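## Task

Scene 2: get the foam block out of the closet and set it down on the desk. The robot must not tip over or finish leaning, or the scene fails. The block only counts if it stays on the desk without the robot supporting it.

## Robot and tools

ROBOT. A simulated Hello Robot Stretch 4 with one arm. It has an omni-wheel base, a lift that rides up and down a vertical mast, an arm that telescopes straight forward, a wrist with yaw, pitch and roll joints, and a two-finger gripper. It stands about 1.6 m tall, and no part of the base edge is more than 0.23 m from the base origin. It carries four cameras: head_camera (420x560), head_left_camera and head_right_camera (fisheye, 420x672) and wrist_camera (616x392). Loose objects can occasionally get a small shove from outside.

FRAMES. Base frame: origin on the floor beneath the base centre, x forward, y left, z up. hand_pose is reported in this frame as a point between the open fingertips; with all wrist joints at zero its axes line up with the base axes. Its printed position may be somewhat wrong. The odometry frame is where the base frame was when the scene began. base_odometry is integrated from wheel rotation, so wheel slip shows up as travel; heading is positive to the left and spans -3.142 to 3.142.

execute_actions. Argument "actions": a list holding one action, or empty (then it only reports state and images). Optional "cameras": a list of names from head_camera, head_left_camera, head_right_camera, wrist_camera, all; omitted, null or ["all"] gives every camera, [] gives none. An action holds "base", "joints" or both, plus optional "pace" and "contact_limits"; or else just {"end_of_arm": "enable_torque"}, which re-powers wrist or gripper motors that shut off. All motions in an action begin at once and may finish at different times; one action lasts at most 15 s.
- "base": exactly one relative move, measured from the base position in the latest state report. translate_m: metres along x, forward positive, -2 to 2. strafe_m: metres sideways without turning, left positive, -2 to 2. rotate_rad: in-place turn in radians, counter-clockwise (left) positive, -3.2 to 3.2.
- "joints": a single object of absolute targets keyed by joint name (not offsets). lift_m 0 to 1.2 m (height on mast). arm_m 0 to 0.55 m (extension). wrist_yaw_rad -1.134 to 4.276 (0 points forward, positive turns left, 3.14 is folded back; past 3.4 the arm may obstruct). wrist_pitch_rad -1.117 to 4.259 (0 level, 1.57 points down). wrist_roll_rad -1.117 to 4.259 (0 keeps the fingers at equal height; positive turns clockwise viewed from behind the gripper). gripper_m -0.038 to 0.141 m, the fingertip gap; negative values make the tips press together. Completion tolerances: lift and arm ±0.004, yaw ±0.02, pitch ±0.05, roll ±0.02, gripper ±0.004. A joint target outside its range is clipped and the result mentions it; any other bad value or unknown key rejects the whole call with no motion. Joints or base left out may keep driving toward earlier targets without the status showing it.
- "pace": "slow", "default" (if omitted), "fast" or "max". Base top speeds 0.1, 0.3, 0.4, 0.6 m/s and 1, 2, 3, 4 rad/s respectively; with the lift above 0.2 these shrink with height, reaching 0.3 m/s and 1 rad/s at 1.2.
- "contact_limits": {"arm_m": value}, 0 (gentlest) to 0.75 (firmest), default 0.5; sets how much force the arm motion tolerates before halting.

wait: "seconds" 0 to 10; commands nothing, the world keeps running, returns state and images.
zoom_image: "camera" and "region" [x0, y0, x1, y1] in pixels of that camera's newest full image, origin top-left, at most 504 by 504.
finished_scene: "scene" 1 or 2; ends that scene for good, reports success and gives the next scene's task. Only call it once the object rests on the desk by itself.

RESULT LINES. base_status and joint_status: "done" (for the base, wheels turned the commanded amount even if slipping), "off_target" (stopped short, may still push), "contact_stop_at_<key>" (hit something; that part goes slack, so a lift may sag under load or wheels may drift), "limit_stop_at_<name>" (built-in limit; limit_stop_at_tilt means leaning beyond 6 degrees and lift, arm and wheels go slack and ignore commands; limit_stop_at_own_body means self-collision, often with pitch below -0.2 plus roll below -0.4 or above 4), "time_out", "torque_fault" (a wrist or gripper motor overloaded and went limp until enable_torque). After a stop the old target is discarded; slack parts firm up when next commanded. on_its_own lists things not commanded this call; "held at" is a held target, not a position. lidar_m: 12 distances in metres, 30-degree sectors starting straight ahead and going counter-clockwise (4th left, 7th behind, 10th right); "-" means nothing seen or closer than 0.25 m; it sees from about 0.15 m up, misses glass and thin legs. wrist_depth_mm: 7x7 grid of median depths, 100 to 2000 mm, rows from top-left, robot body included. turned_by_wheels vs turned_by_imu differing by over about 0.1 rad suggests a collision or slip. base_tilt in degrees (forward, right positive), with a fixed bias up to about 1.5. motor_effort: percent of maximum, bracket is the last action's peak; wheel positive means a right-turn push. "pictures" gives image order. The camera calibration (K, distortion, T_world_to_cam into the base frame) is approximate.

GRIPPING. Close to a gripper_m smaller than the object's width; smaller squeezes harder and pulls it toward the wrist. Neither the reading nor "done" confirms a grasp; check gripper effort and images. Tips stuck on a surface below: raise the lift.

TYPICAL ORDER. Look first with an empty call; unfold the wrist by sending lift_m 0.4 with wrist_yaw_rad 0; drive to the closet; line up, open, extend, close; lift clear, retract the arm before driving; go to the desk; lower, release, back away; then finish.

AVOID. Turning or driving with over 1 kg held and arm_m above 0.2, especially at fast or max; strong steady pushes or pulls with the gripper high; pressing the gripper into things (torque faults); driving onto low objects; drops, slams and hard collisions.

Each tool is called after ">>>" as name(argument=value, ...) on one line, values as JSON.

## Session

>>> execute_actions(actions=[])

Scene clock: 0.00 s.
base_odometry: x=+0.000 y=+0.000 heading=+0.000 (m, m, rad; odometry frame)
turned_by_wheels: +0.000 (rad since the last result)
turned_by_imu: +0.000 (rad since the last result)
base_tilt: forward=-0.9 right=+0.1 (deg)
lidar_m: 1.01 1.06 1.18 1.12 1.18 1.61 2.09 2.24 2.72 2.58 2.66 1.10
base_status: not commanded
joint_positions: lift_m=+0.276 arm_m=-0.002 wrist_yaw_rad=+3.193 wrist_pitch_rad=+0.005 wrist_roll_rad=-0.002 gripper_m=+0.057
joint_status: not commanded
motor_effort: lift_m=+18 arm_m=-1 wrist_yaw_rad=+0 wrist_pitch_rad=-8 wrist_roll_rad=+2 gripper_m=-6 wheel_0=+0 wheel_1=+0 wheel_2=+0 (%)
hand_pose: x=-0.1240 y=+0.0724 z=+0.4531 quat_wxyz=(-0.026, -0.003, -0.001, +1.000) (m; base frame)
wrist_depth_mm: - 138 138 - - - 1661 / - - 136 - - - 1661 / - - 135 - - - 1661 / - 113 135 - - - 1708 / 183 137 - - - - 1756 / 208 - 219 - 210 1808 1537 / 207 1308 1098 1182 1160 1078 1160
pictures: head_camera, head_left_camera, head_right_camera, wrist_camera
camera_calibration (this result's frames):
wrist_camera: T_world_to_cam=[[-0.0678168, 0.996504, -0.0487854, -0.050476], [-0.0539092, -0.0524865, -0.997165, 0.517357], [-0.99624, -0.0649946, 0.0572802, 0.0746235], [0, 0, 0, 1]] pos_world=[0.0988101, 0.0823039, 0.509153]
Images, in order (width x height): head_camera 420x560, head_left_camera 420x672, head_right_camera 420x672, wrist_camera 616x392.

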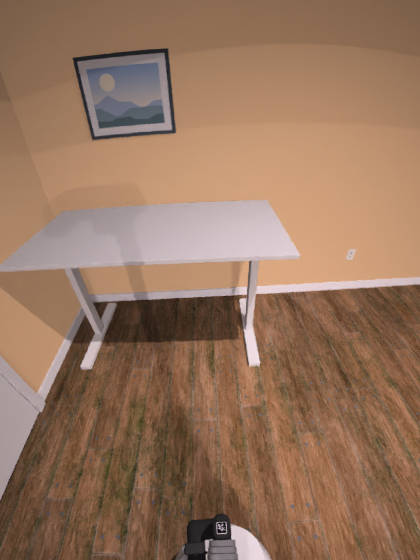

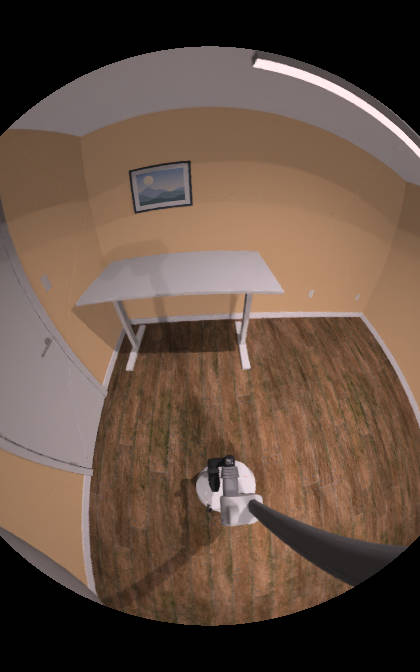

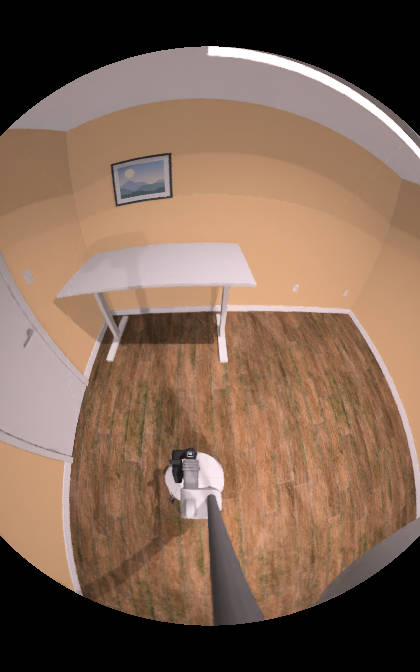

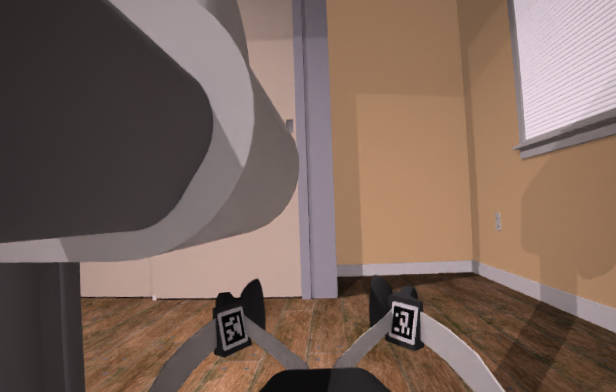

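>>> execute_actions(actions=[{"base":{"rotate_rad":-3.09},"joints":{"lift_m":0.88,"wrist_yaw_rad":0,"gripper_m":0.0}}])

Scene clock: 4.53 s.
base_odometry: x=+0.000 y=+0.000 heading=-3.089 (m, m, rad; odometry frame)
turned_by_wheels: -3.089 (rad since the last result)
turned_by_imu: -3.100 (rad since the last result)
base_tilt: forward=-0.8 right=+0.1 (deg)
lidar_m: 2.10 2.24 2.63 2.53 2.57 1.08 1.02 1.13 1.19 1.13 1.22 1.69
base_status: done
joint_positions: lift_m=+0.880 arm_m=-0.002 wrist_yaw_rad=+0.000 wrist_pitch_rad=+0.005 wrist_roll_rad=-0.002 gripper_m=+0.000
joint_status: all done
motor_effort: lift_m=+20(20) arm_m=-1(1) wrist_yaw_rad=+0(10) wrist_pitch_rad=-6(6) wrist_roll_rad=+2(1) gripper_m=-8(9) wheel_0=+2(7) wheel_1=+2(8) wheel_2=+2(10) (%)
hand_pose: x=+0.4571 y=-0.0874 z=+1.0565 quat_wxyz=(+1.000, -0.001, +0.003, +0.000) (m; base frame)
wrist_depth_mm: - 1921 1863 1863 - - 1618 / - - 1921 1863 - - 1661 / - 1983 1863 1808 - - 1661 / - 1983 1921 1921 - - 1708 / - 1921 1863 1863 - - 1708 / - 1921 1863 203 - - 1756 / - 1921 179 183 176 - 1708
pictures: head_camera, head_left_camera, head_right_camera, wrist_camera
camera_calibration (this result's frames):
wrist_camera: T_world_to_cam=[[0.0163481, -0.998676, -0.0487819, -0.0352325], [0.0565438, 0.0496337, -0.997166, 1.10046], [0.998266, 0.0135435, 0.0572803, -0.296267], [0, 0, 0, 1]] pos_world=[0.234105, -0.0857935, 1.1126]
Images, in order (width x height): head_camera 420x560, head_left_camera 420x672, head_right_camera 420x672, wrist_camera 616x392.

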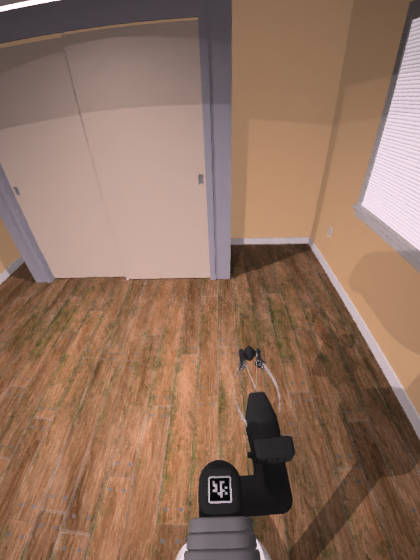

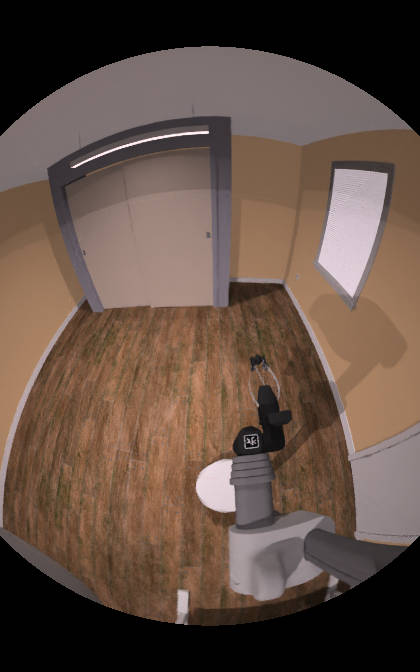

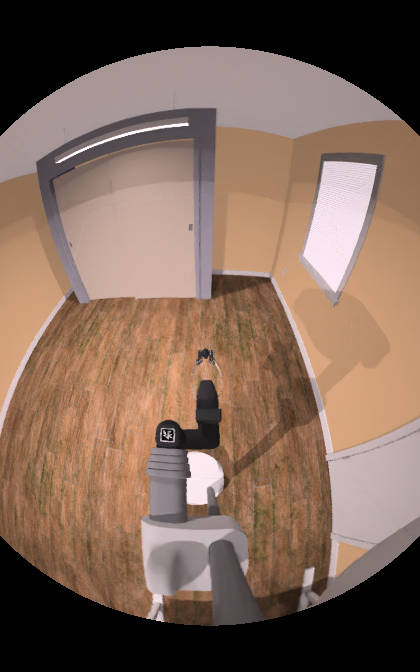

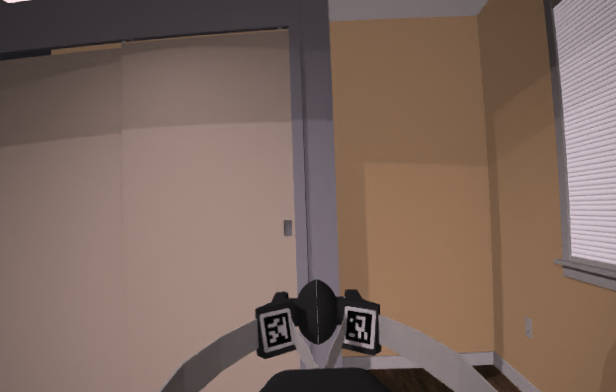

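>>> execute_actions(actions=[{"base":{"translate_m":1.35},"joints":{"wrist_yaw_rad":-0.43}}], cameras=[])

>>> execute_actions(actions=[{"base":{"strafe_m":0.24},"joints":{"arm_m":0.25}}], cameras=["head_camera","wrist_camera"])

Scene clock: 12.23 s.
base_odometry: x=-1.348 y=-0.071 heading=-3.089 (m, m, rad; odometry frame)
turned_by_wheels: +0.000 (rad since the last result)
turned_by_imu: -0.002 (rad since the last result)
base_tilt: forward=-0.8 right=+0.1 (deg)
lidar_m: 0.75 0.82 1.15 2.52 2.66 3.31 3.24 1.68 1.22 1.15 1.21 1.57
base_status: done
joint_positions: lift_m=+0.880 arm_m=-0.002 wrist_yaw_rad=-0.430 wrist_pitch_rad=+0.005 wrist_roll_rad=-0.002 gripper_m=+0.000
joint_status: all done
motor_effort: lift_m=+18(20) arm_m=-1(1) wrist_yaw_rad=+1(4) wrist_pitch_rad=-7(7) wrist_roll_rad=+2(1) gripper_m=-8(4) wheel_0=+1(8) wheel_1=+1(6) wheel_2=-1(11) (%)
hand_pose: x=+0.3944 y=-0.1997 z=+1.0566 quat_wxyz=(+0.977, -0.001, +0.003, -0.213) (m; base frame)
wrist_depth_mm: 512 549 1336 1464 1576 1308 1078 / 508 549 1336 1430 1537 1366 1098 / 504 549 1308 1397 1537 1366 1098 / 504 549 1281 1397 1576 1366 1118 / 500 539 1281 1397 1576 1366 1118 / 496 539 1255 204 1537 1366 1078 / 492 530 178 183 176 1308 1098
pictures: none
No camera images: the call's "cameras" was empty. Leave "cameras" out to get every camera's image.

Scene clock: 14.33 s.
base_odometry: x=-1.335 y=-0.310 heading=-3.089 (m, m, rad; odometry frame)
turned_by_wheels: +0.000 (rad since the last result)
turned_by_imu: +0.001 (rad since the last result)
base_tilt: forward=-0.8 right=+0.1 (deg)
lidar_m: 0.77 0.84 1.24 2.29 2.41 3.31 3.24 1.99 1.47 1.41 1.48 0.80
base_status: done
joint_positions: lift_m=+0.880 arm_m=+0.249 wrist_yaw_rad=-0.430 wrist_pitch_rad=+0.005 wrist_roll_rad=-0.002 gripper_m=+0.000
joint_status: all done
motor_effort: lift_m=+19(19) arm_m=+6(8) wrist_yaw_rad=-1(1) wrist_pitch_rad=-6(8) wrist_roll_rad=+1(2) gripper_m=-4(8) wheel_0=+0(10) wheel_1=+0(10) wheel_2=+0(3) (%)
hand_pose: x=+0.6456 y=-0.1997 z=+1.0566 quat_wxyz=(+0.977, -0.001, +0.003, -0.213) (m; base frame)
wrist_depth_mm: 322 343 373 379 433 1430 1308 / 319 343 368 375 427 1397 1336 / 317 343 370 375 424 1430 1308 / 315 340 366 368 424 1397 1336 / 314 338 364 368 418 1430 1336 / 312 338 368 203 415 1397 1366 / 312 332 179 183 175 1397 1336
pictures: head_camera, wrist_camera
camera_calibration (this result's frames):
wrist_camera: T_world_to_cam=[[-0.401286, -0.914653, -0.0487816, 0.135975], [0.0720881, 0.021555, -0.997165, 1.07985], [0.913112, -0.403665, 0.0572858, -0.51123], [0, 0, 0, 1]] pos_world=[0.443531, -0.105272, 1.1127]
Images, in order (width x height): head_camera 420x560, wrist_camera 616x392.

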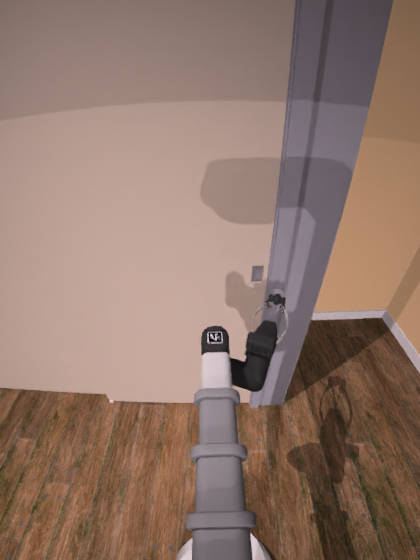

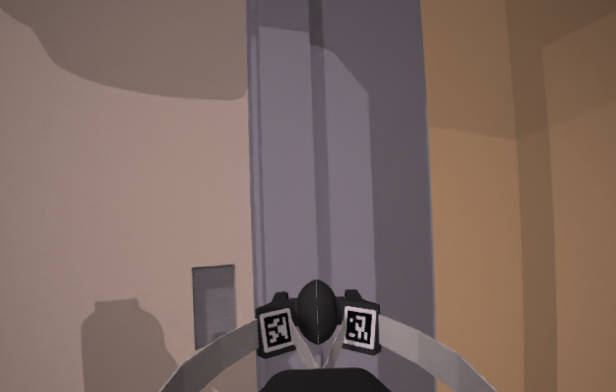

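>>> execute_actions(actions=[{"base":{"strafe_m":0.032},"joints":{"arm_m":0.36,"lift_m":0.835}}], cameras=["wrist_camera"])

Scene clock: 18.03 s.
base_odometry: x=-1.334 y=-0.342 heading=-3.089 (m, m, rad; odometry frame)
turned_by_wheels: +0.000 (rad since the last result)
turned_by_imu: +0.001 (rad since the last result)
base_tilt: forward=-0.8 right=+0.1 (deg)
lidar_m: 0.77 0.84 1.24 2.24 2.35 3.29 3.22 2.06 1.50 1.44 1.52 0.79
base_status: done
joint_positions: lift_m=+0.835 arm_m=+0.359 wrist_yaw_rad=-0.430 wrist_pitch_rad=+0.005 wrist_roll_rad=-0.002 gripper_m=+0.000
joint_status: all done
motor_effort: lift_m=+15(18) arm_m=+6(6) wrist_yaw_rad=+1(1) wrist_pitch_rad=-7(7) wrist_roll_rad=+2(2) gripper_m=-8(9) wheel_0=+0(11) wheel_1=+0(7) wheel_2=+0(0) (%)
hand_pose: x=+0.7556 y=-0.1997 z=+1.0119 quat_wxyz=(+0.977, -0.001, +0.003, -0.213) (m; base frame)
wrist_depth_mm: 229 245 266 285 285 338 1308 / 227 244 264 282 282 336 1336 / 224 242 264 282 279 329 1366 / 224 241 263 282 278 330 1308 / 223 239 259 286 276 327 1308 / 223 239 256 203 274 322 1308 / 221 236 179 182 176 322 1308
pictures: wrist_camera
camera_calibration (this result's frames):
wrist_camera: T_world_to_cam=[[-0.401316, -0.91464, -0.0487817, 0.177951], [0.072089, 0.0215527, -0.997165, 1.02731], [0.913098, -0.403695, 0.057286, -0.609106], [0, 0, 0, 1]] pos_world=[0.553531, -0.105273, 1.06797]
Images, in order (width x height): wrist_camera 616x392.

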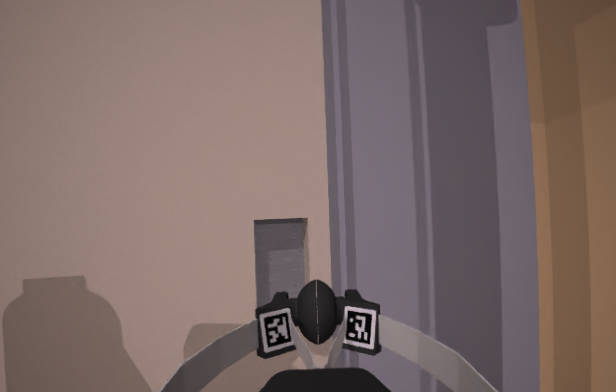

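>>> execute_actions(actions=[{"joints":{"arm_m":0.43},"contact_limits":{"arm_m":0.1},"pace":"slow"}], cameras=["wrist_camera"])

Scene clock: 21.40 s.
base_odometry: x=-1.334 y=-0.342 heading=-3.089 (m, m, rad; odometry frame)
turned_by_wheels: +0.000 (rad since the last result)
turned_by_imu: +0.001 (rad since the last result)
base_tilt: forward=-0.8 right=+0.1 (deg)
lidar_m: 0.78 0.85 1.26 2.23 2.35 3.31 3.23 2.02 1.51 1.44 1.51 0.80
base_status: not commanded
joint_positions: lift_m=+0.835 arm_m=+0.422 wrist_yaw_rad=-0.442 wrist_pitch_rad=+0.005 wrist_roll_rad=-0.002 gripper_m=+0.000
joint_status: arm_m contact_stop (moved +0.063 of +0.071)
on_its_own: arm_m is slack since a contact_stop (your +0.430 is given up); wrist_yaw_rad is at rest, and its effort (+34) is outside its rest range (-13 to +13)
motor_effort: lift_m=+15(15) arm_m=+0(13) wrist_yaw_rad=+34(41) wrist_pitch_rad=-5(7) wrist_roll_rad=+2(2) gripper_m=-7(7) wheel_0=+4(3) wheel_1=+2(1) wheel_2=-5(5) (%)
contact_limits: arm_m 0.1
hand_pose: x=+0.8166 y=-0.2024 z=+1.0120 quat_wxyz=(+0.976, -0.001, +0.003, -0.219) (m; base frame)
wrist_depth_mm: 176 190 208 228 223 260 294 / 176 189 206 226 223 257 290 / 174 189 205 225 220 254 285 / 173 187 204 224 219 252 281 / 172 185 204 231 217 250 278 / 172 185 201 202 209 250 276 / 171 185 173 177 181 247 272
pictures: wrist_camera
camera_calibration (this result's frames):
wrist_camera: T_world_to_cam=[[-0.412224, -0.909776, -0.0487756, 0.20987], [0.072702, 0.020518, -0.997143, 1.02235], [0.908177, -0.414592, 0.0576845, -0.664506], [0, 0, 0, 1]] pos_world=[0.615676, -0.105541, 1.068]
Images, in order (width x height): wrist_camera 616x392.

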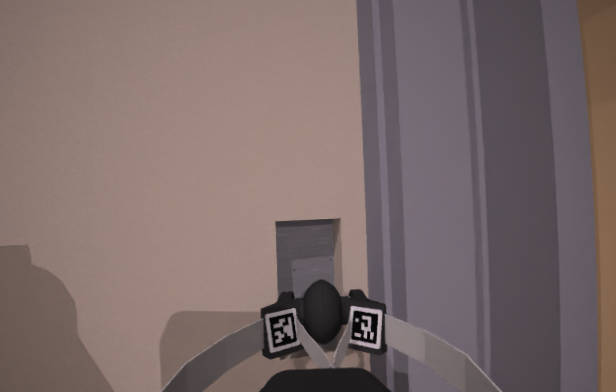

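>>> execute_actions(actions=[{"base":{"strafe_m":0.1},"joints":{"arm_m":0.42,"wrist_yaw_rad":-0.44},"pace":"slow"}], cameras=["wrist_camera"])

Scene clock: 24.27 s.
base_odometry: x=-1.328 y=-0.442 heading=-3.090 (m, m, rad; odometry frame)
turned_by_wheels: -0.001 (rad since the last result)
turned_by_imu: -0.001 (rad since the last result)
base_tilt: forward=-0.8 right=+0.2 (deg)
lidar_m: 0.80 0.85 1.25 2.15 2.24 3.18 3.23 2.17 1.61 1.52 1.61 0.83
base_status: done
joint_positions: lift_m=+0.835 arm_m=+0.421 wrist_yaw_rad=-0.443 wrist_pitch_rad=+0.005 wrist_roll_rad=-0.002 gripper_m=+0.000
joint_status: all done
motor_effort: lift_m=+15(15) arm_m=-6(8) wrist_yaw_rad=+11(32) wrist_pitch_rad=-6(5) wrist_roll_rad=+1(1) gripper_m=-12(10) wheel_0=-4(11) wheel_1=+0(6) wheel_2=-4(5) (%)
hand_pose: x=+0.8149 y=-0.2027 z=+1.0120 quat_wxyz=(+0.976, -0.001, +0.003, -0.220) (m; base frame)
wrist_depth_mm: 179 193 211 233 364 266 287 / 178 192 210 229 364 270 282 / 177 191 208 228 349 270 270 / 176 190 207 227 349 271 267 / 176 189 206 236 355 272 264 / 174 187 204 202 322 273 262 / 174 186 176 180 180 257 260
pictures: wrist_camera
camera_calibration (this result's frames):
wrist_camera: T_world_to_cam=[[-0.413592, -0.909155, -0.0487755, 0.21012], [0.0727273, 0.020411, -0.997143, 1.02243], [0.907553, -0.415958, 0.0576785, -0.662897], [0, 0, 0, 1]] pos_world=[0.614159, -0.105575, 1.06799]
Images, in order (width x height): wrist_camera 616x392.

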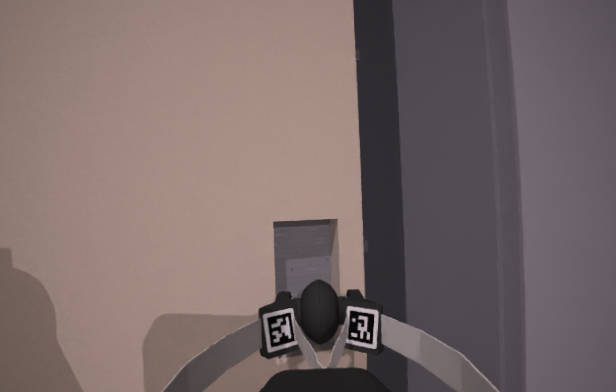

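>>> execute_actions(actions=[{"base":{"strafe_m":0.5},"pace":"slow"}], cameras=["wrist_camera","head_camera","head_right_camera"])

Scene clock: 31.13 s.
base_odometry: x=-1.303 y=-0.941 heading=-3.090 (m, m, rad; odometry frame)
turned_by_wheels: +0.000 (rad since the last result)
turned_by_imu: +0.000 (rad since the last result)
base_tilt: forward=-0.8 right=+0.0 (deg)
lidar_m: 0.80 0.83 1.27 1.64 1.74 2.39 2.80 2.64 2.16 2.05 1.13 0.82
base_status: done
joint_positions: lift_m=+0.835 arm_m=+0.421 wrist_yaw_rad=-0.440 wrist_pitch_rad=+0.005 wrist_roll_rad=-0.002 gripper_m=+0.000
joint_status: not commanded
motor_effort: lift_m=+15(15) arm_m=-4(5) wrist_yaw_rad=+1(28) wrist_pitch_rad=-6(7) wrist_roll_rad=+1(1) gripper_m=-6(10) wheel_0=-2(12) wheel_1=+2(5) wheel_2=-4(7) (%)
hand_pose: x=+0.8154 y=-0.2020 z=+1.0120 quat_wxyz=(+0.976, -0.001, +0.003, -0.218) (m; base frame)
wrist_depth_mm: 187 202 221 241 267 304 759 / 187 200 219 242 266 300 741 / 185 200 218 238 263 297 741 / 184 199 217 237 262 294 741 / 183 198 216 235 259 291 741 / 183 196 211 203 258 290 741 / 181 195 178 182 176 289 324
pictures: head_camera, head_right_camera, wrist_camera
camera_calibration (this result's frames):
wrist_camera: T_world_to_cam=[[-0.410804, -0.910418, -0.0487757, 0.208393], [0.0726317, 0.0206488, -0.997145, 1.0225], [0.908826, -0.413174, 0.0576426, -0.663444], [0, 0, 0, 1]] pos_world=[0.614297, -0.105506, 1.06799]
Images, in order (width x height): head_camera 420x560, head_right_camera 420x672, wrist_camera 616x392.

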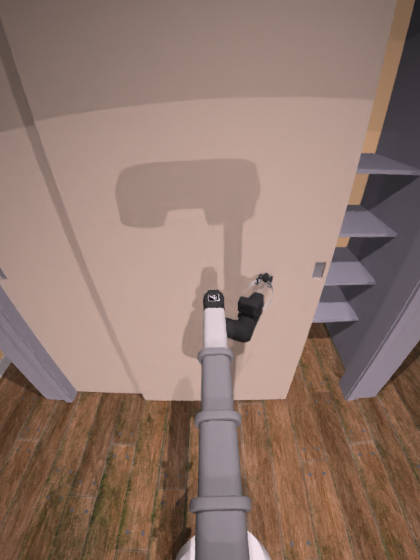

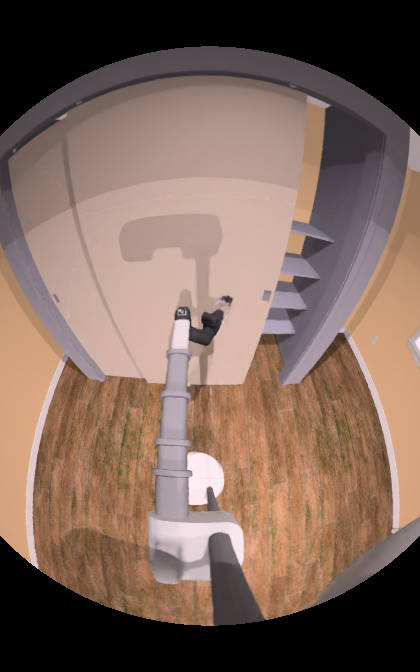

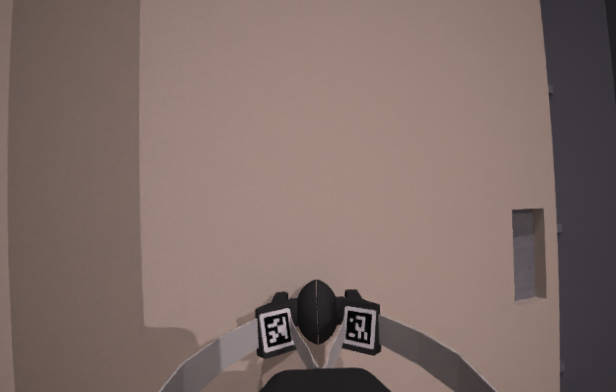

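>>> execute_actions(actions=[{"joints":{"arm_m":0.28}}], cameras=[])

>>> execute_actions(actions=[{"base":{"strafe_m":-0.43},"joints":{"wrist_yaw_rad":0}}], cameras=[])

>>> execute_actions(actions=[{"joints":{"arm_m":0.41}}], cameras=["head_camera","wrist_camera"])

Scene clock: 36.10 s.
base_odometry: x=-1.303 y=-0.941 heading=-3.090 (m, m, rad; odometry frame)
turned_by_wheels: +0.000 (rad since the last result)
turned_by_imu: +0.001 (rad since the last result)
base_tilt: forward=-0.8 right=+0.1 (deg)
lidar_m: 0.80 0.86 1.24 1.64 1.71 2.41 2.81 2.66 2.17 2.03 1.11 0.83
base_status: not commanded
joint_positions: lift_m=+0.835 arm_m=+0.281 wrist_yaw_rad=-0.440 wrist_pitch_rad=+0.005 wrist_roll_rad=-0.002 gripper_m=+0.000
joint_status: all done
motor_effort: lift_m=+15(15) arm_m=-6(8) wrist_yaw_rad=+1(1) wrist_pitch_rad=-6(8) wrist_roll_rad=+2(2) gripper_m=-13(7) wheel_0=-2(2) wheel_1=+1(2) wheel_2=-4(4) (%)
hand_pose: x=+0.6758 y=-0.2020 z=+1.0120 quat_wxyz=(+0.976, -0.001, +0.003, -0.218) (m; base frame)
wrist_depth_mm: 304 329 359 397 436 960 691 / 303 329 357 392 433 931 699 / 301 325 355 392 433 976 788 / 300 325 355 387 424 976 798 / 297 322 349 382 427 904 788 / 298 322 342 204 421 946 788 / 294 317 178 183 176 878 798
pictures: none
No camera images: the call's "cameras" was empty. Leave "cameras" out to get every camera's image.

Scene clock: 38.87 s.
base_odometry: x=-1.325 y=-0.512 heading=-3.090 (m, m, rad; odometry frame)
turned_by_wheels: +0.000 (rad since the last result)
turned_by_imu: +0.000 (rad since the last result)
base_tilt: forward=-0.9 right=+0.2 (deg)
lidar_m: 0.79 0.83 1.17 2.07 2.20 3.04 3.23 2.26 1.68 1.60 1.70 0.86
base_status: done
joint_positions: lift_m=+0.835 arm_m=+0.281 wrist_yaw_rad=+0.000 wrist_pitch_rad=+0.005 wrist_roll_rad=-0.002 gripper_m=+0.000
joint_status: all done
motor_effort: lift_m=+16(16) arm_m=-6(7) wrist_yaw_rad=+1(6) wrist_pitch_rad=-7(6) wrist_roll_rad=+2(1) gripper_m=-8(3) wheel_0=-2(7) wheel_1=+0(11) wheel_2=+0(3) (%)
hand_pose: x=+0.7404 y=-0.0875 z=+1.0119 quat_wxyz=(+1.000, -0.001, +0.003, +0.000) (m; base frame)
wrist_depth_mm: 322 317 317 1025 1025 820 609 / 320 319 312 715 732 741 615 / 319 317 314 1008 1008 917 621 / 319 314 310 1025 1008 946 627 / 315 312 322 991 1008 820 603 / 314 310 309 203 991 960 640 / 314 310 178 182 176 798 640
pictures: none
No camera images: the call's "cameras" was empty. Leave "cameras" out to get every camera's image.

Scene clock: 40.30 s.
base_odometry: x=-1.325 y=-0.512 heading=-3.090 (m, m, rad; odometry frame)
turned_by_wheels: +0.000 (rad since the last result)
turned_by_imu: +0.000 (rad since the last result)
base_tilt: forward=-0.8 right=+0.1 (deg)
lidar_m: 0.80 0.83 1.18 2.07 2.19 3.05 3.20 2.28 1.70 1.60 1.70 0.85
base_status: not commanded
joint_positions: lift_m=+0.835 arm_m=+0.409 wrist_yaw_rad=+0.000 wrist_pitch_rad=+0.005 wrist_roll_rad=-0.002 gripper_m=+0.000
joint_status: all done
motor_effort: lift_m=+16(16) arm_m=+6(7) wrist_yaw_rad=+0(1) wrist_pitch_rad=-6(5) wrist_roll_rad=+1(2) gripper_m=-5(5) wheel_0=-2(2) wheel_1=+0(1) wheel_2=+0(0) (%)
hand_pose: x=+0.8683 y=-0.0874 z=+1.0119 quat_wxyz=(+1.000, -0.001, +0.003, +0.000) (m; base frame)
wrist_depth_mm: 189 186 521 559 525 517 512 / 187 186 691 715 732 741 621 / 186 185 904 878 878 878 627 / 185 183 891 891 878 866 640 / 187 191 640 634 809 691 569 / 185 189 891 203 866 866 647 / 184 190 178 183 175 798 634
pictures: head_camera, wrist_camera
camera_calibration (this result's frames):
wrist_camera: T_world_to_cam=[[0.0164322, -0.998675, -0.0487772, -0.0441875], [0.056831, 0.0496378, -0.997149, 1.03246], [0.998249, 0.0136133, 0.0575713, -0.704406], [0, 0, 0, 1]] pos_world=[0.645223, -0.0857889, 1.06792]
Images, in order (width x height): head_camera 420x560, wrist_camera 616x392.

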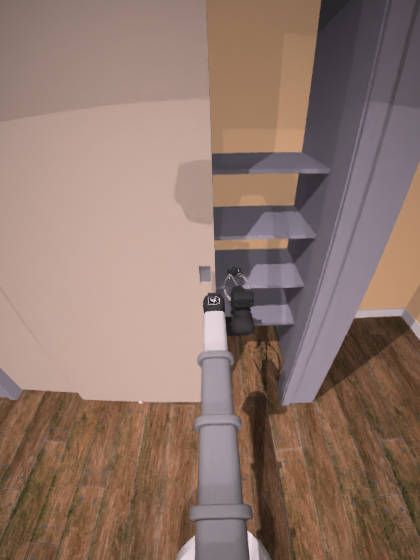

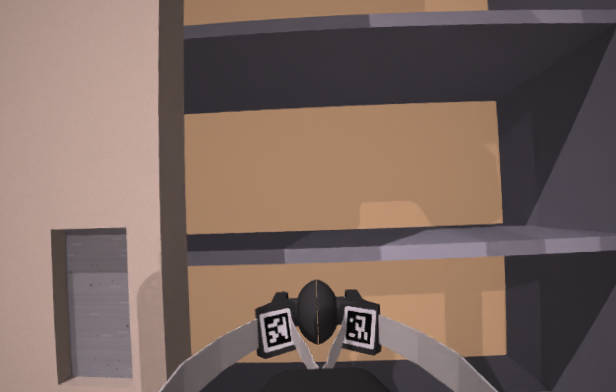

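>>> execute_actions(actions=[{"base":{"strafe_m":0.36},"pace":"slow"}], cameras=["head_camera","head_right_camera","wrist_camera"])

Scene clock: 46.00 s.
base_odometry: x=-1.307 y=-0.871 heading=-3.091 (m, m, rad; odometry frame)
turned_by_wheels: +0.000 (rad since the last result)
turned_by_imu: -0.001 (rad since the last result)
base_tilt: forward=-0.9 right=+0.2 (deg)
lidar_m: 0.80 0.81 1.18 1.72 1.78 2.54 3.21 2.67 2.07 1.96 1.11 1.06
base_status: done
joint_positions: lift_m=+0.835 arm_m=+0.409 wrist_yaw_rad=-0.001 wrist_pitch_rad=+0.005 wrist_roll_rad=-0.002 gripper_m=+0.000
joint_status: not commanded
motor_effort: lift_m=+16(16) arm_m=+6(7) wrist_yaw_rad=+2(41) wrist_pitch_rad=-6(6) wrist_roll_rad=+1(1) gripper_m=-5(11) wheel_0=-4(17) wheel_1=+2(7) wheel_2=-4(9) (%)
hand_pose: x=+0.8683 y=-0.0876 z=+1.0119 quat_wxyz=(+1.000, -0.001, +0.003, +0.000) (m; base frame)
wrist_depth_mm: 195 193 191 569 525 512 530 / 194 192 191 715 723 741 732 / 193 192 189 904 891 866 878 / 192 191 188 891 878 878 878 / 191 190 198 866 798 683 640 / 190 189 198 204 891 878 854 / 189 189 177 182 177 798 809
pictures: head_camera, head_right_camera, wrist_camera
camera_calibration (this result's frames):
wrist_camera: T_world_to_cam=[[0.0156624, -0.998687, -0.0487778, -0.0437421], [0.0568406, 0.0495942, -0.997151, 1.03246], [0.99826, 0.0128453, 0.0575427, -0.704481], [0, 0, 0, 1]] pos_world=[0.645255, -0.0858393, 1.06792]
Images, in order (width x height): head_camera 420x560, head_right_camera 420x672, wrist_camera 616x392.

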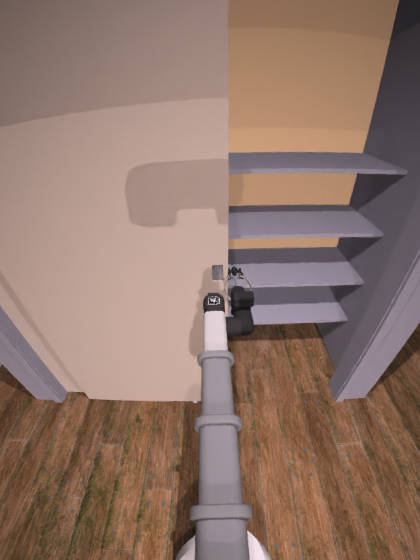

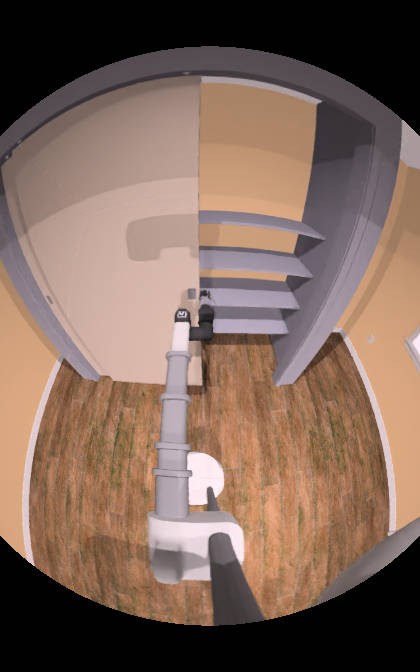

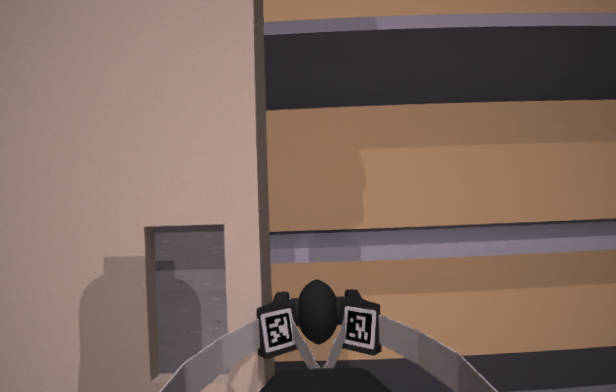

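>>> execute_actions(actions=[{"joints":{"arm_m":0.3}}], cameras=[])

>>> execute_actions(actions=[{"base":{"strafe_m":0.18},"joints":{"wrist_yaw_rad":-0.44,"arm_m":0.37}}], cameras=["wrist_camera"])

Scene clock: 49.27 s.
base_odometry: x=-1.307 y=-0.871 heading=-3.091 (m, m, rad; odometry frame)
turned_by_wheels: +0.000 (rad since the last result)
turned_by_imu: +0.001 (rad since the last result)
base_tilt: forward=-0.7 right=+0.1 (deg)
lidar_m: 0.80 0.83 1.19 1.70 1.82 2.52 3.21 2.62 2.08 1.96 1.11 1.07
base_status: not commanded
joint_positions: lift_m=+0.835 arm_m=+0.301 wrist_yaw_rad=+0.000 wrist_pitch_rad=+0.005 wrist_roll_rad=-0.002 gripper_m=+0.000
joint_status: all done
motor_effort: lift_m=+16(16) arm_m=-6(7) wrist_yaw_rad=+1(1) wrist_pitch_rad=-7(6) wrist_roll_rad=+1(0) gripper_m=-6(6) wheel_0=-4(4) wheel_1=+2(2) wheel_2=-4(4) (%)
hand_pose: x=+0.7605 y=-0.0874 z=+1.0119 quat_wxyz=(+1.000, -0.001, +0.003, +0.000) (m; base frame)
wrist_depth_mm: 306 304 301 1008 1008 976 976 / 306 303 298 707 732 732 741 / 303 300 298 1008 1025 991 976 / 303 298 297 991 991 976 976 / 301 297 303 603 991 991 960 / 300 296 296 204 976 976 946 / 298 296 179 183 175 809 809
pictures: none
No camera images: the call's "cameras" was empty. Leave "cameras" out to get every camera's image.

Scene clock: 51.13 s.
base_odometry: x=-1.298 y=-1.051 heading=-3.091 (m, m, rad; odometry frame)
turned_by_wheels: +0.000 (rad since the last result)
turned_by_imu: +0.001 (rad since the last result)
base_tilt: forward=-0.9 right=+0.2 (deg)
lidar_m: 0.80 0.83 1.18 1.54 1.61 2.28 3.23 2.64 2.27 2.16 1.21 0.84
base_status: done
joint_positions: lift_m=+0.835 arm_m=+0.369 wrist_yaw_rad=-0.440 wrist_pitch_rad=+0.005 wrist_roll_rad=-0.002 gripper_m=+0.000
joint_status: all done
motor_effort: lift_m=+16(16) arm_m=+6(6) wrist_yaw_rad=-1(7) wrist_pitch_rad=-7(5) wrist_roll_rad=+1(1) gripper_m=-6(7) wheel_0=-1(8) wheel_1=+0(9) wheel_2=+0(4) (%)
hand_pose: x=+0.7636 y=-0.2019 z=+1.0119 quat_wxyz=(+0.976, -0.001, +0.003, -0.218) (m; base frame)
wrist_depth_mm: 233 250 273 298 1182 1078 878 / 231 250 272 297 798 976 891 / 229 247 270 297 1118 1060 891 / 228 247 267 294 1182 1098 904 / 226 244 267 297 1118 1078 904 / 226 243 262 203 1138 1078 891 / 224 241 179 182 176 854 842
pictures: wrist_camera
camera_calibration (this result's frames):
wrist_camera: T_world_to_cam=[[-0.410364, -0.910616, -0.0487779, 0.18684], [0.0724979, 0.0207426, -0.997153, 1.02629], [0.909035, -0.412732, 0.0575057, -0.61626], [0, 0, 0, 1]] pos_world=[0.562471, -0.105499, 1.06792]
Images, in order (width x height): wrist_camera 616x392.

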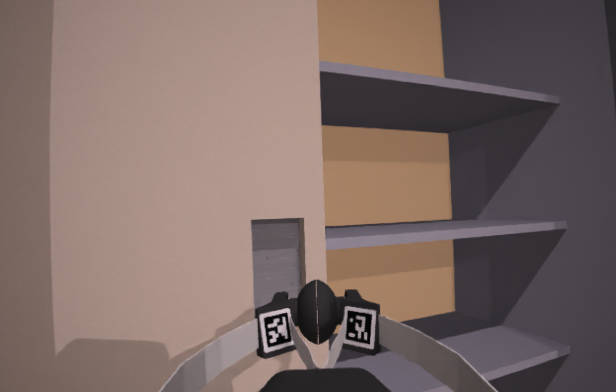

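>>> execute_actions(actions=[{"joints":{"arm_m":0.45},"contact_limits":{"arm_m":0.1},"pace":"slow"}], cameras=["wrist_camera"])

Scene clock: 53.80 s.
base_odometry: x=-1.297 y=-1.051 heading=-3.091 (m, m, rad; odometry frame)
turned_by_wheels: +0.000 (rad since the last result)
turned_by_imu: +0.001 (rad since the last result)
base_tilt: forward=-0.9 right=+0.0 (deg)
lidar_m: 0.80 0.85 1.17 1.52 1.62 2.25 3.20 2.64 2.28 2.14 1.21 0.85
base_status: not commanded
joint_positions: lift_m=+0.835 arm_m=+0.440 wrist_yaw_rad=-0.452 wrist_pitch_rad=+0.005 wrist_roll_rad=-0.002 gripper_m=+0.000
joint_status: arm_m contact_stop (moved +0.071 of +0.081)
on_its_own: arm_m is slack since a contact_stop (your +0.450 is given up); wrist_yaw_rad is at rest, and its effort (+36) is outside its rest range (-13 to +13)
motor_effort: lift_m=+16(16) arm_m=+0(17) wrist_yaw_rad=+36(43) wrist_pitch_rad=-6(6) wrist_roll_rad=+1(1) gripper_m=-6(8) wheel_0=+3(3) wheel_1=+3(2) wheel_2=-6(6) (%)
contact_limits: arm_m 0.1
hand_pose: x=+0.8318 y=-0.2047 z=+1.0119 quat_wxyz=(+0.975, -0.001, +0.003, -0.224) (m; base frame)
wrist_depth_mm: 174 188 206 228 1118 1060 891 / 174 187 206 226 732 809 866 / 173 187 204 225 1098 1060 891 / 171 186 203 224 1078 1078 891 / 170 185 201 232 1060 1008 866 / 170 183 200 204 1042 1060 891 / 169 183 173 177 182 798 820
pictures: wrist_camera
camera_calibration (this result's frames):
wrist_camera: T_world_to_cam=[[-0.421655, -0.905444, -0.0487743, 0.222775], [0.0729818, 0.0197268, -0.997138, 1.02084], [0.903814, -0.424008, 0.057763, -0.677673], [0, 0, 0, 1]] pos_world=[0.631922, -0.105767, 1.06793]
Images, in order (width x height): wrist_camera 616x392.

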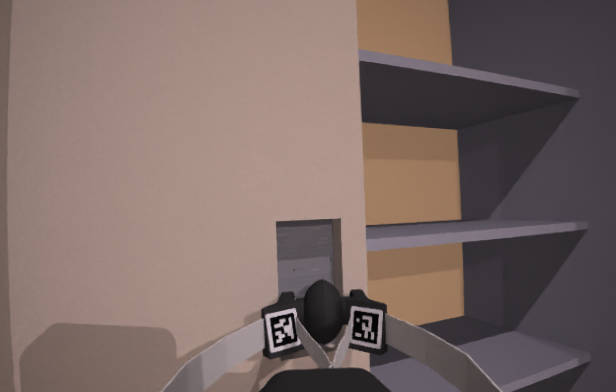

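>>> execute_actions(actions=[{"base":{"strafe_m":-0.67},"joints":{"arm_m":0.437,"wrist_yaw_rad":-0.445},"pace":"slow"}], cameras=["wrist_camera","head_camera"])

Scene clock: 62.97 s.
base_odometry: x=-1.331 y=-0.382 heading=-3.092 (m, m, rad; odometry frame)
turned_by_wheels: -0.001 (rad since the last result)
turned_by_imu: +0.308 (rad since the last result)
base_tilt: forward=-0.9 right=+0.2 (deg)
lidar_m: 0.82 0.99 1.85 2.11 2.57 3.16 2.98 1.82 1.56 1.59 0.92 0.83
base_status: done
joint_positions: lift_m=+0.835 arm_m=+0.436 wrist_yaw_rad=-0.478 wrist_pitch_rad=+0.005 wrist_roll_rad=-0.002 gripper_m=+0.000
joint_status: wrist_yaw_rad off_target (ended at -0.478, target -0.445); the others done
on_its_own: wrist_yaw_rad is at rest, and its effort (+95) is outside its rest range (-13 to +13)
motor_effort: lift_m=+16(16) arm_m=+8(9) wrist_yaw_rad=+95(98) wrist_pitch_rad=-6(17) wrist_roll_rad=+1(2) gripper_m=-6(6) wheel_0=+2(18) wheel_1=-1(11) wheel_2=-16(17) (%)
hand_pose: x=+0.8223 y=-0.2104 z=+1.0120 quat_wxyz=(+0.972, -0.001, +0.003, -0.237) (m; base frame)
wrist_depth_mm: 206 211 218 224 564 768 627 / 204 210 216 224 668 741 615 / 203 208 216 223 960 878 647 / 202 207 214 221 960 866 647 / 201 207 213 231 549 798 634 / 200 206 212 204 200 891 654 / 200 206 208 182 221 154 647
pictures: head_camera, wrist_camera
camera_calibration (this result's frames):
wrist_camera: T_world_to_cam=[[-0.445025, -0.894189, -0.0487737, 0.235217], [0.0736071, 0.0177554, -0.997129, 1.02076], [0.892488, -0.447337, 0.0579171, -0.667253], [0, 0, 0, 1]] pos_world=[0.625058, -0.106283, 1.06794]
Images, in order (width x height): head_camera 420x560, wrist_camera 616x392.

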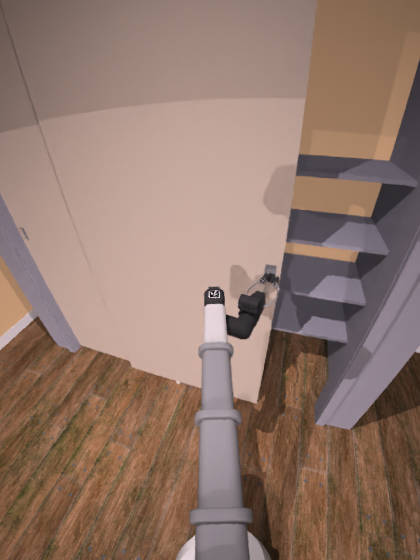

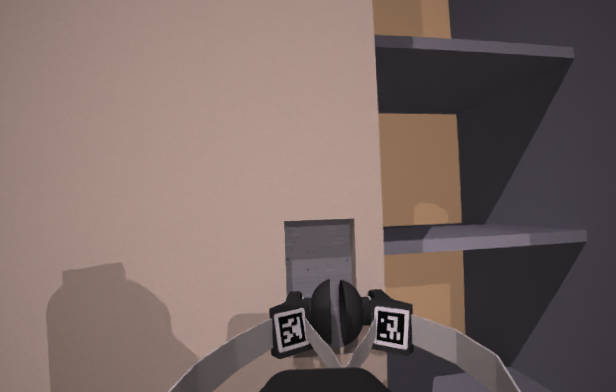

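>>> execute_actions(actions=[{"joints":{"arm_m":0.2}}])

Scene clock: 71.23 s.
torque_fault: wrist_yaw_rad switched itself off since the last result.
base_odometry: x=-1.331 y=-0.382 heading=-3.091 (m, m, rad; odometry frame)
turned_by_wheels: +0.001 (rad since the last result)
turned_by_imu: +0.003 (rad since the last result)
base_tilt: forward=-0.8 right=+0.1 (deg)
lidar_m: 0.80 1.01 1.84 2.12 2.57 3.18 2.96 1.81 1.57 1.56 0.91 0.82
base_status: not commanded
joint_positions: lift_m=+0.835 arm_m=+0.201 wrist_yaw_rad=-0.531 wrist_pitch_rad=+0.005 wrist_roll_rad=-0.002 gripper_m=+0.000
joint_status: all done
on_its_own: wrist_yaw_rad is off since a torque_fault, until you send "end_of_arm": "enable_torque" (your -0.445 is given up)
motor_effort: lift_m=+16(16) arm_m=-7(7) wrist_yaw_rad=+1(0) wrist_pitch_rad=-6(7) wrist_roll_rad=+2(2) gripper_m=-8(6) wheel_0=+2(1) wheel_1=-2(1) wheel_2=-1(1) (%)
hand_pose: x=+0.5765 y=-0.2215 z=+1.0119 quat_wxyz=(+0.965, +0.000, +0.003, -0.263) (m; base frame)
wrist_depth_mm: 404 415 442 1182 1078 544 496 / 402 415 433 1160 931 549 488 / 399 415 433 1138 1008 559 484 / 397 410 430 1138 1118 559 477 / 397 410 433 1138 1042 564 469 / 392 407 424 202 960 569 466 / 392 407 178 183 176 521 469
pictures: head_camera, head_left_camera, head_right_camera, wrist_camera
camera_calibration (this result's frames):
wrist_camera: T_world_to_cam=[[-0.491943, -0.86926, -0.0487773, 0.148363], [0.0741194, 0.0140071, -0.997151, 1.03784], [0.867467, -0.494157, 0.0575383, -0.448363], [0, 0, 0, 1]] pos_world=[0.385002, -0.107132, 1.06791]
Images, in order (width x height): head_camera 420x560, head_left_camera 420x672, head_right_camera 420x672, wrist_camera 616x392.

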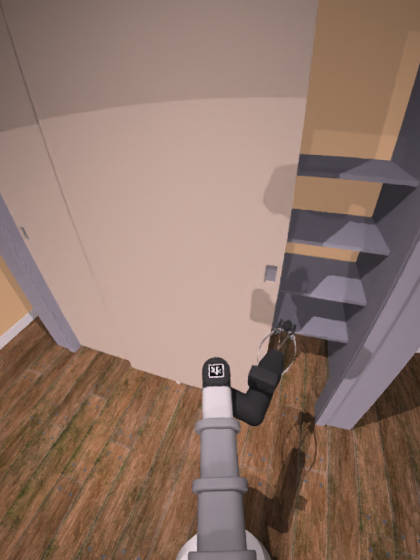

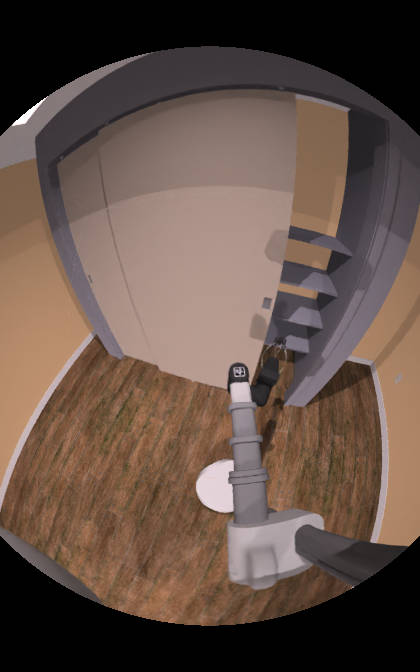

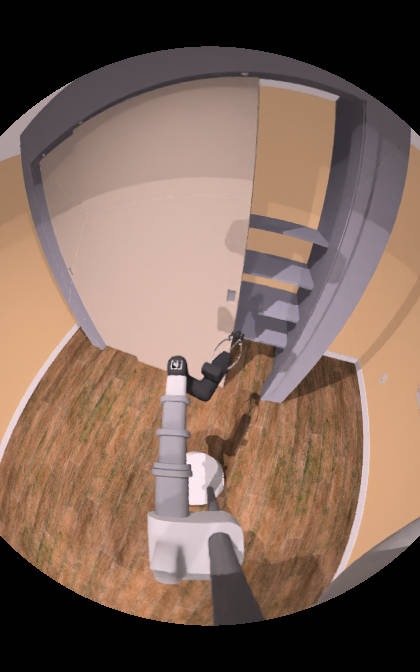

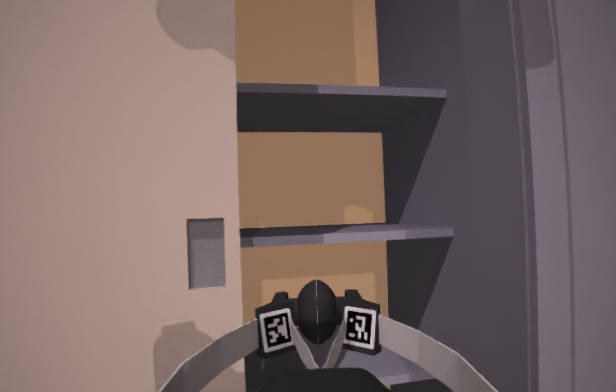

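>>> execute_actions(actions=[{"end_of_arm":"enable_torque"}], cameras=[])

>>> execute_actions(actions=[{"base":{"rotate_rad":-0.31},"joints":{"arm_m":0.05,"wrist_yaw_rad":0.8}}], cameras=[])

>>> execute_actions(actions=[{"base":{"strafe_m":0.75}}], cameras=["head_camera","wrist_camera"])

Scene clock: 81.50 s.
base_odometry: x=-1.331 y=-0.382 heading=-3.091 (m, m, rad; odometry frame)
turned_by_wheels: +0.000 (rad since the last result)
turned_by_imu: +0.001 (rad since the last result)
base_tilt: forward=-0.7 right=+0.0 (deg)
lidar_m: 0.82 0.96 1.83 2.12 2.56 3.17 2.97 1.82 1.57 1.58 0.92 0.84
base_status: not commanded
joint_positions: lift_m=+0.835 arm_m=+0.201 wrist_yaw_rad=-0.531 wrist_pitch_rad=+0.005 wrist_roll_rad=-0.002 gripper_m=+0.000
joint_status: not commanded
end_of_arm: enable_torque: each motor that was off is on again
on_its_own: wrist_yaw_rad is held at -0.531, not at your -0.445, since a torque_fault
motor_effort: lift_m=+16(16) arm_m=-6(6) wrist_yaw_rad=+1(0) wrist_pitch_rad=-6(6) wrist_roll_rad=+2(1) gripper_m=-8(9) wheel_0=+2(1) wheel_1=-1(1) wheel_2=-1(1) (%)
hand_pose: x=+0.5765 y=-0.2215 z=+1.0119 quat_wxyz=(+0.965, +0.000, +0.003, -0.263) (m; base frame)
wrist_depth_mm: 402 421 436 1160 1078 544 492 / 402 418 433 1160 931 554 484 / 399 418 433 1182 991 559 480 / 397 410 433 1160 1118 564 477 / 399 413 439 1160 1042 564 473 / 399 410 427 204 960 564 469 / 392 404 178 183 176 525 469
pictures: none
No camera images: the call's "cameras" was empty. Leave "cameras" out to get every camera's image.

Scene clock: 83.00 s.
base_odometry: x=-1.331 y=-0.382 heading=+2.883 (m, m, rad; odometry frame)
turned_by_wheels: -0.310 (rad since the last result)
turned_by_imu: -0.310 (rad since the last result)
base_tilt: forward=-0.9 right=+0.1 (deg)
lidar_m: 0.80 0.84 1.17 2.12 2.22 3.09 3.19 2.23 1.66 1.54 1.64 0.85
base_status: done
joint_positions: lift_m=+0.835 arm_m=+0.051 wrist_yaw_rad=+0.800 wrist_pitch_rad=+0.005 wrist_roll_rad=-0.002 gripper_m=+0.000
joint_status: all done
motor_effort: lift_m=+16(16) arm_m=-6(7) wrist_yaw_rad=+0(8) wrist_pitch_rad=-6(6) wrist_roll_rad=+1(0) gripper_m=-10(5) wheel_0=+1(5) wheel_1=+1(6) wheel_2=+0(7) (%)
hand_pose: x=+0.4858 y=+0.1460 z=+1.0119 quat_wxyz=(+0.921, -0.002, +0.002, +0.389) (m; base frame)
wrist_depth_mm: 1756 1537 991 750 609 496 436 / 1756 1537 1025 759 609 504 439 / 1756 1537 1042 768 603 500 439 / 1808 1499 1025 759 603 504 439 / 1808 1537 1025 759 609 500 439 / 1708 1863 1118 203 569 504 442 / 1756 1808 178 183 176 480 439
pictures: none
No camera images: the call's "cameras" was empty. Leave "cameras" out to get every camera's image.

Scene clock: 86.83 s.
base_odometry: x=-1.524 y=-1.107 heading=+2.882 (m, m, rad; odometry frame)
turned_by_wheels: +0.000 (rad since the last result)
turned_by_imu: +0.002 (rad since the last result)
base_tilt: forward=-0.9 right=+0.0 (deg)
lidar_m: 0.81 0.92 1.21 1.37 1.43 2.02 3.20 2.61 2.43 2.33 1.34 0.87
base_status: done
joint_positions: lift_m=+0.835 arm_m=+0.051 wrist_yaw_rad=+0.800 wrist_pitch_rad=+0.005 wrist_roll_rad=-0.002 gripper_m=+0.000
joint_status: not commanded
motor_effort: lift_m=+17(16) arm_m=-7(7) wrist_yaw_rad=+0(2) wrist_pitch_rad=-6(6) wrist_roll_rad=+2(2) gripper_m=-6(9) wheel_0=+0(10) wheel_1=-2(10) wheel_2=+0(1) (%)
hand_pose: x=+0.4857 y=+0.1461 z=+1.0118 quat_wxyz=(+0.921, -0.002, +0.002, +0.389) (m; base frame)
wrist_depth_mm: 1182 1336 1008 842 668 554 445 / 1160 1366 1025 854 668 564 445 / 1182 1308 1008 854 676 564 445 / 1138 1308 991 842 676 559 449 / 1118 1308 1430 842 676 559 449 / 1138 1281 1397 204 634 554 445 / 1138 1255 178 183 176 539 445
pictures: head_camera, wrist_camera
camera_calibration (this result's frames):
wrist_camera: T_world_to_cam=[[0.727825, -0.684026, -0.0487784, -0.196258], [0.00395392, 0.0753147, -0.997152, 1.06451], [0.685751, 0.725559, 0.0575205, -0.277864], [0, 0, 0, 1]] pos_world=[0.329178, -0.0128121, 1.06789]
Images, in order (width x height): head_camera 420x560, wrist_camera 616x392.

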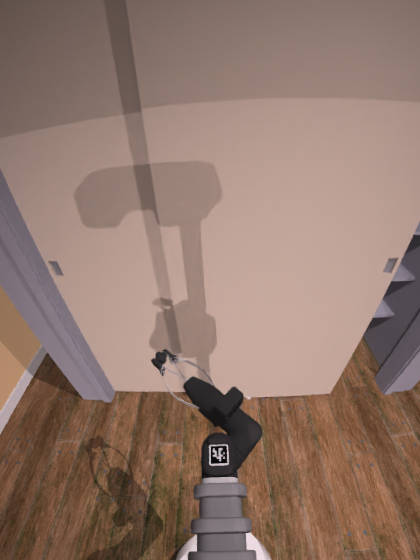

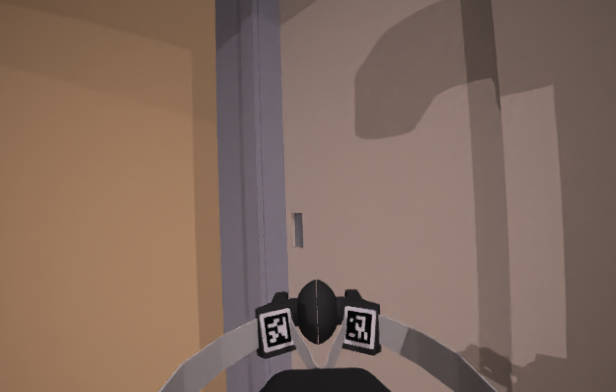

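>>> execute_actions(actions=[{"base":{"strafe_m":0.44},"joints":{"arm_m":0.36}}], cameras=["head_camera","wrist_camera"])

Scene clock: 92.10 s.
base_odometry: x=-1.636 y=-1.532 heading=+2.882 (m, m, rad; odometry frame)
turned_by_wheels: +0.000 (rad since the last result)
turned_by_imu: +0.002 (rad since the last result)
base_tilt: forward=-0.8 right=+0.0 (deg)
lidar_m: 0.85 0.85 0.96 0.93 0.96 1.36 3.20 2.68 2.89 2.77 1.18 0.86
base_status: done
joint_positions: lift_m=+0.835 arm_m=+0.359 wrist_yaw_rad=+0.800 wrist_pitch_rad=+0.005 wrist_roll_rad=-0.002 gripper_m=+0.000
joint_status: all done
motor_effort: lift_m=+17(16) arm_m=+7(7) wrist_yaw_rad=-1(1) wrist_pitch_rad=-6(7) wrist_roll_rad=+2(1) gripper_m=-8(7) wheel_0=+1(9) wheel_1=-1(8) wheel_2=+0(1) (%)
hand_pose: x=+0.7935 y=+0.1461 z=+1.0118 quat_wxyz=(+0.921, -0.002, +0.002, +0.389) (m; base frame)
wrist_depth_mm: 820 917 418 366 320 264 233 / 809 904 415 366 320 265 234 / 798 917 421 364 322 266 235 / 798 917 418 362 322 267 236 / 788 904 421 364 322 267 235 / 788 891 418 202 303 266 236 / 788 878 178 183 176 255 234
pictures: head_camera, wrist_camera
camera_calibration (this result's frames):
wrist_camera: T_world_to_cam=[[0.72781, -0.684041, -0.0487792, -0.420242], [0.00391968, 0.0752779, -0.997155, 1.06331], [0.685767, 0.725549, 0.0574693, -0.488863], [0, 0, 0, 1]] pos_world=[0.636935, -0.0128121, 1.06788]
Images, in order (width x height): head_camera 420x560, wrist_camera 616x392.

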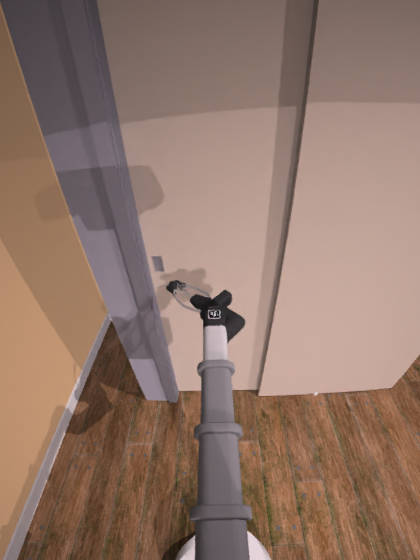

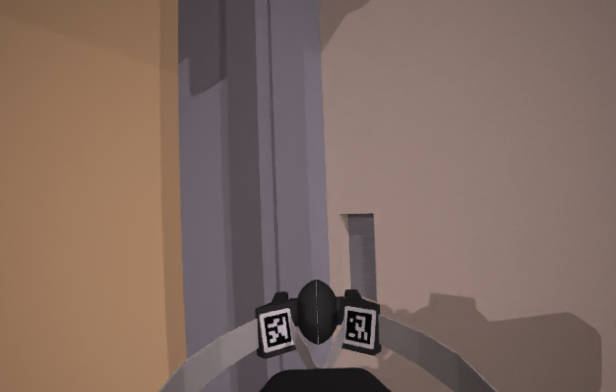

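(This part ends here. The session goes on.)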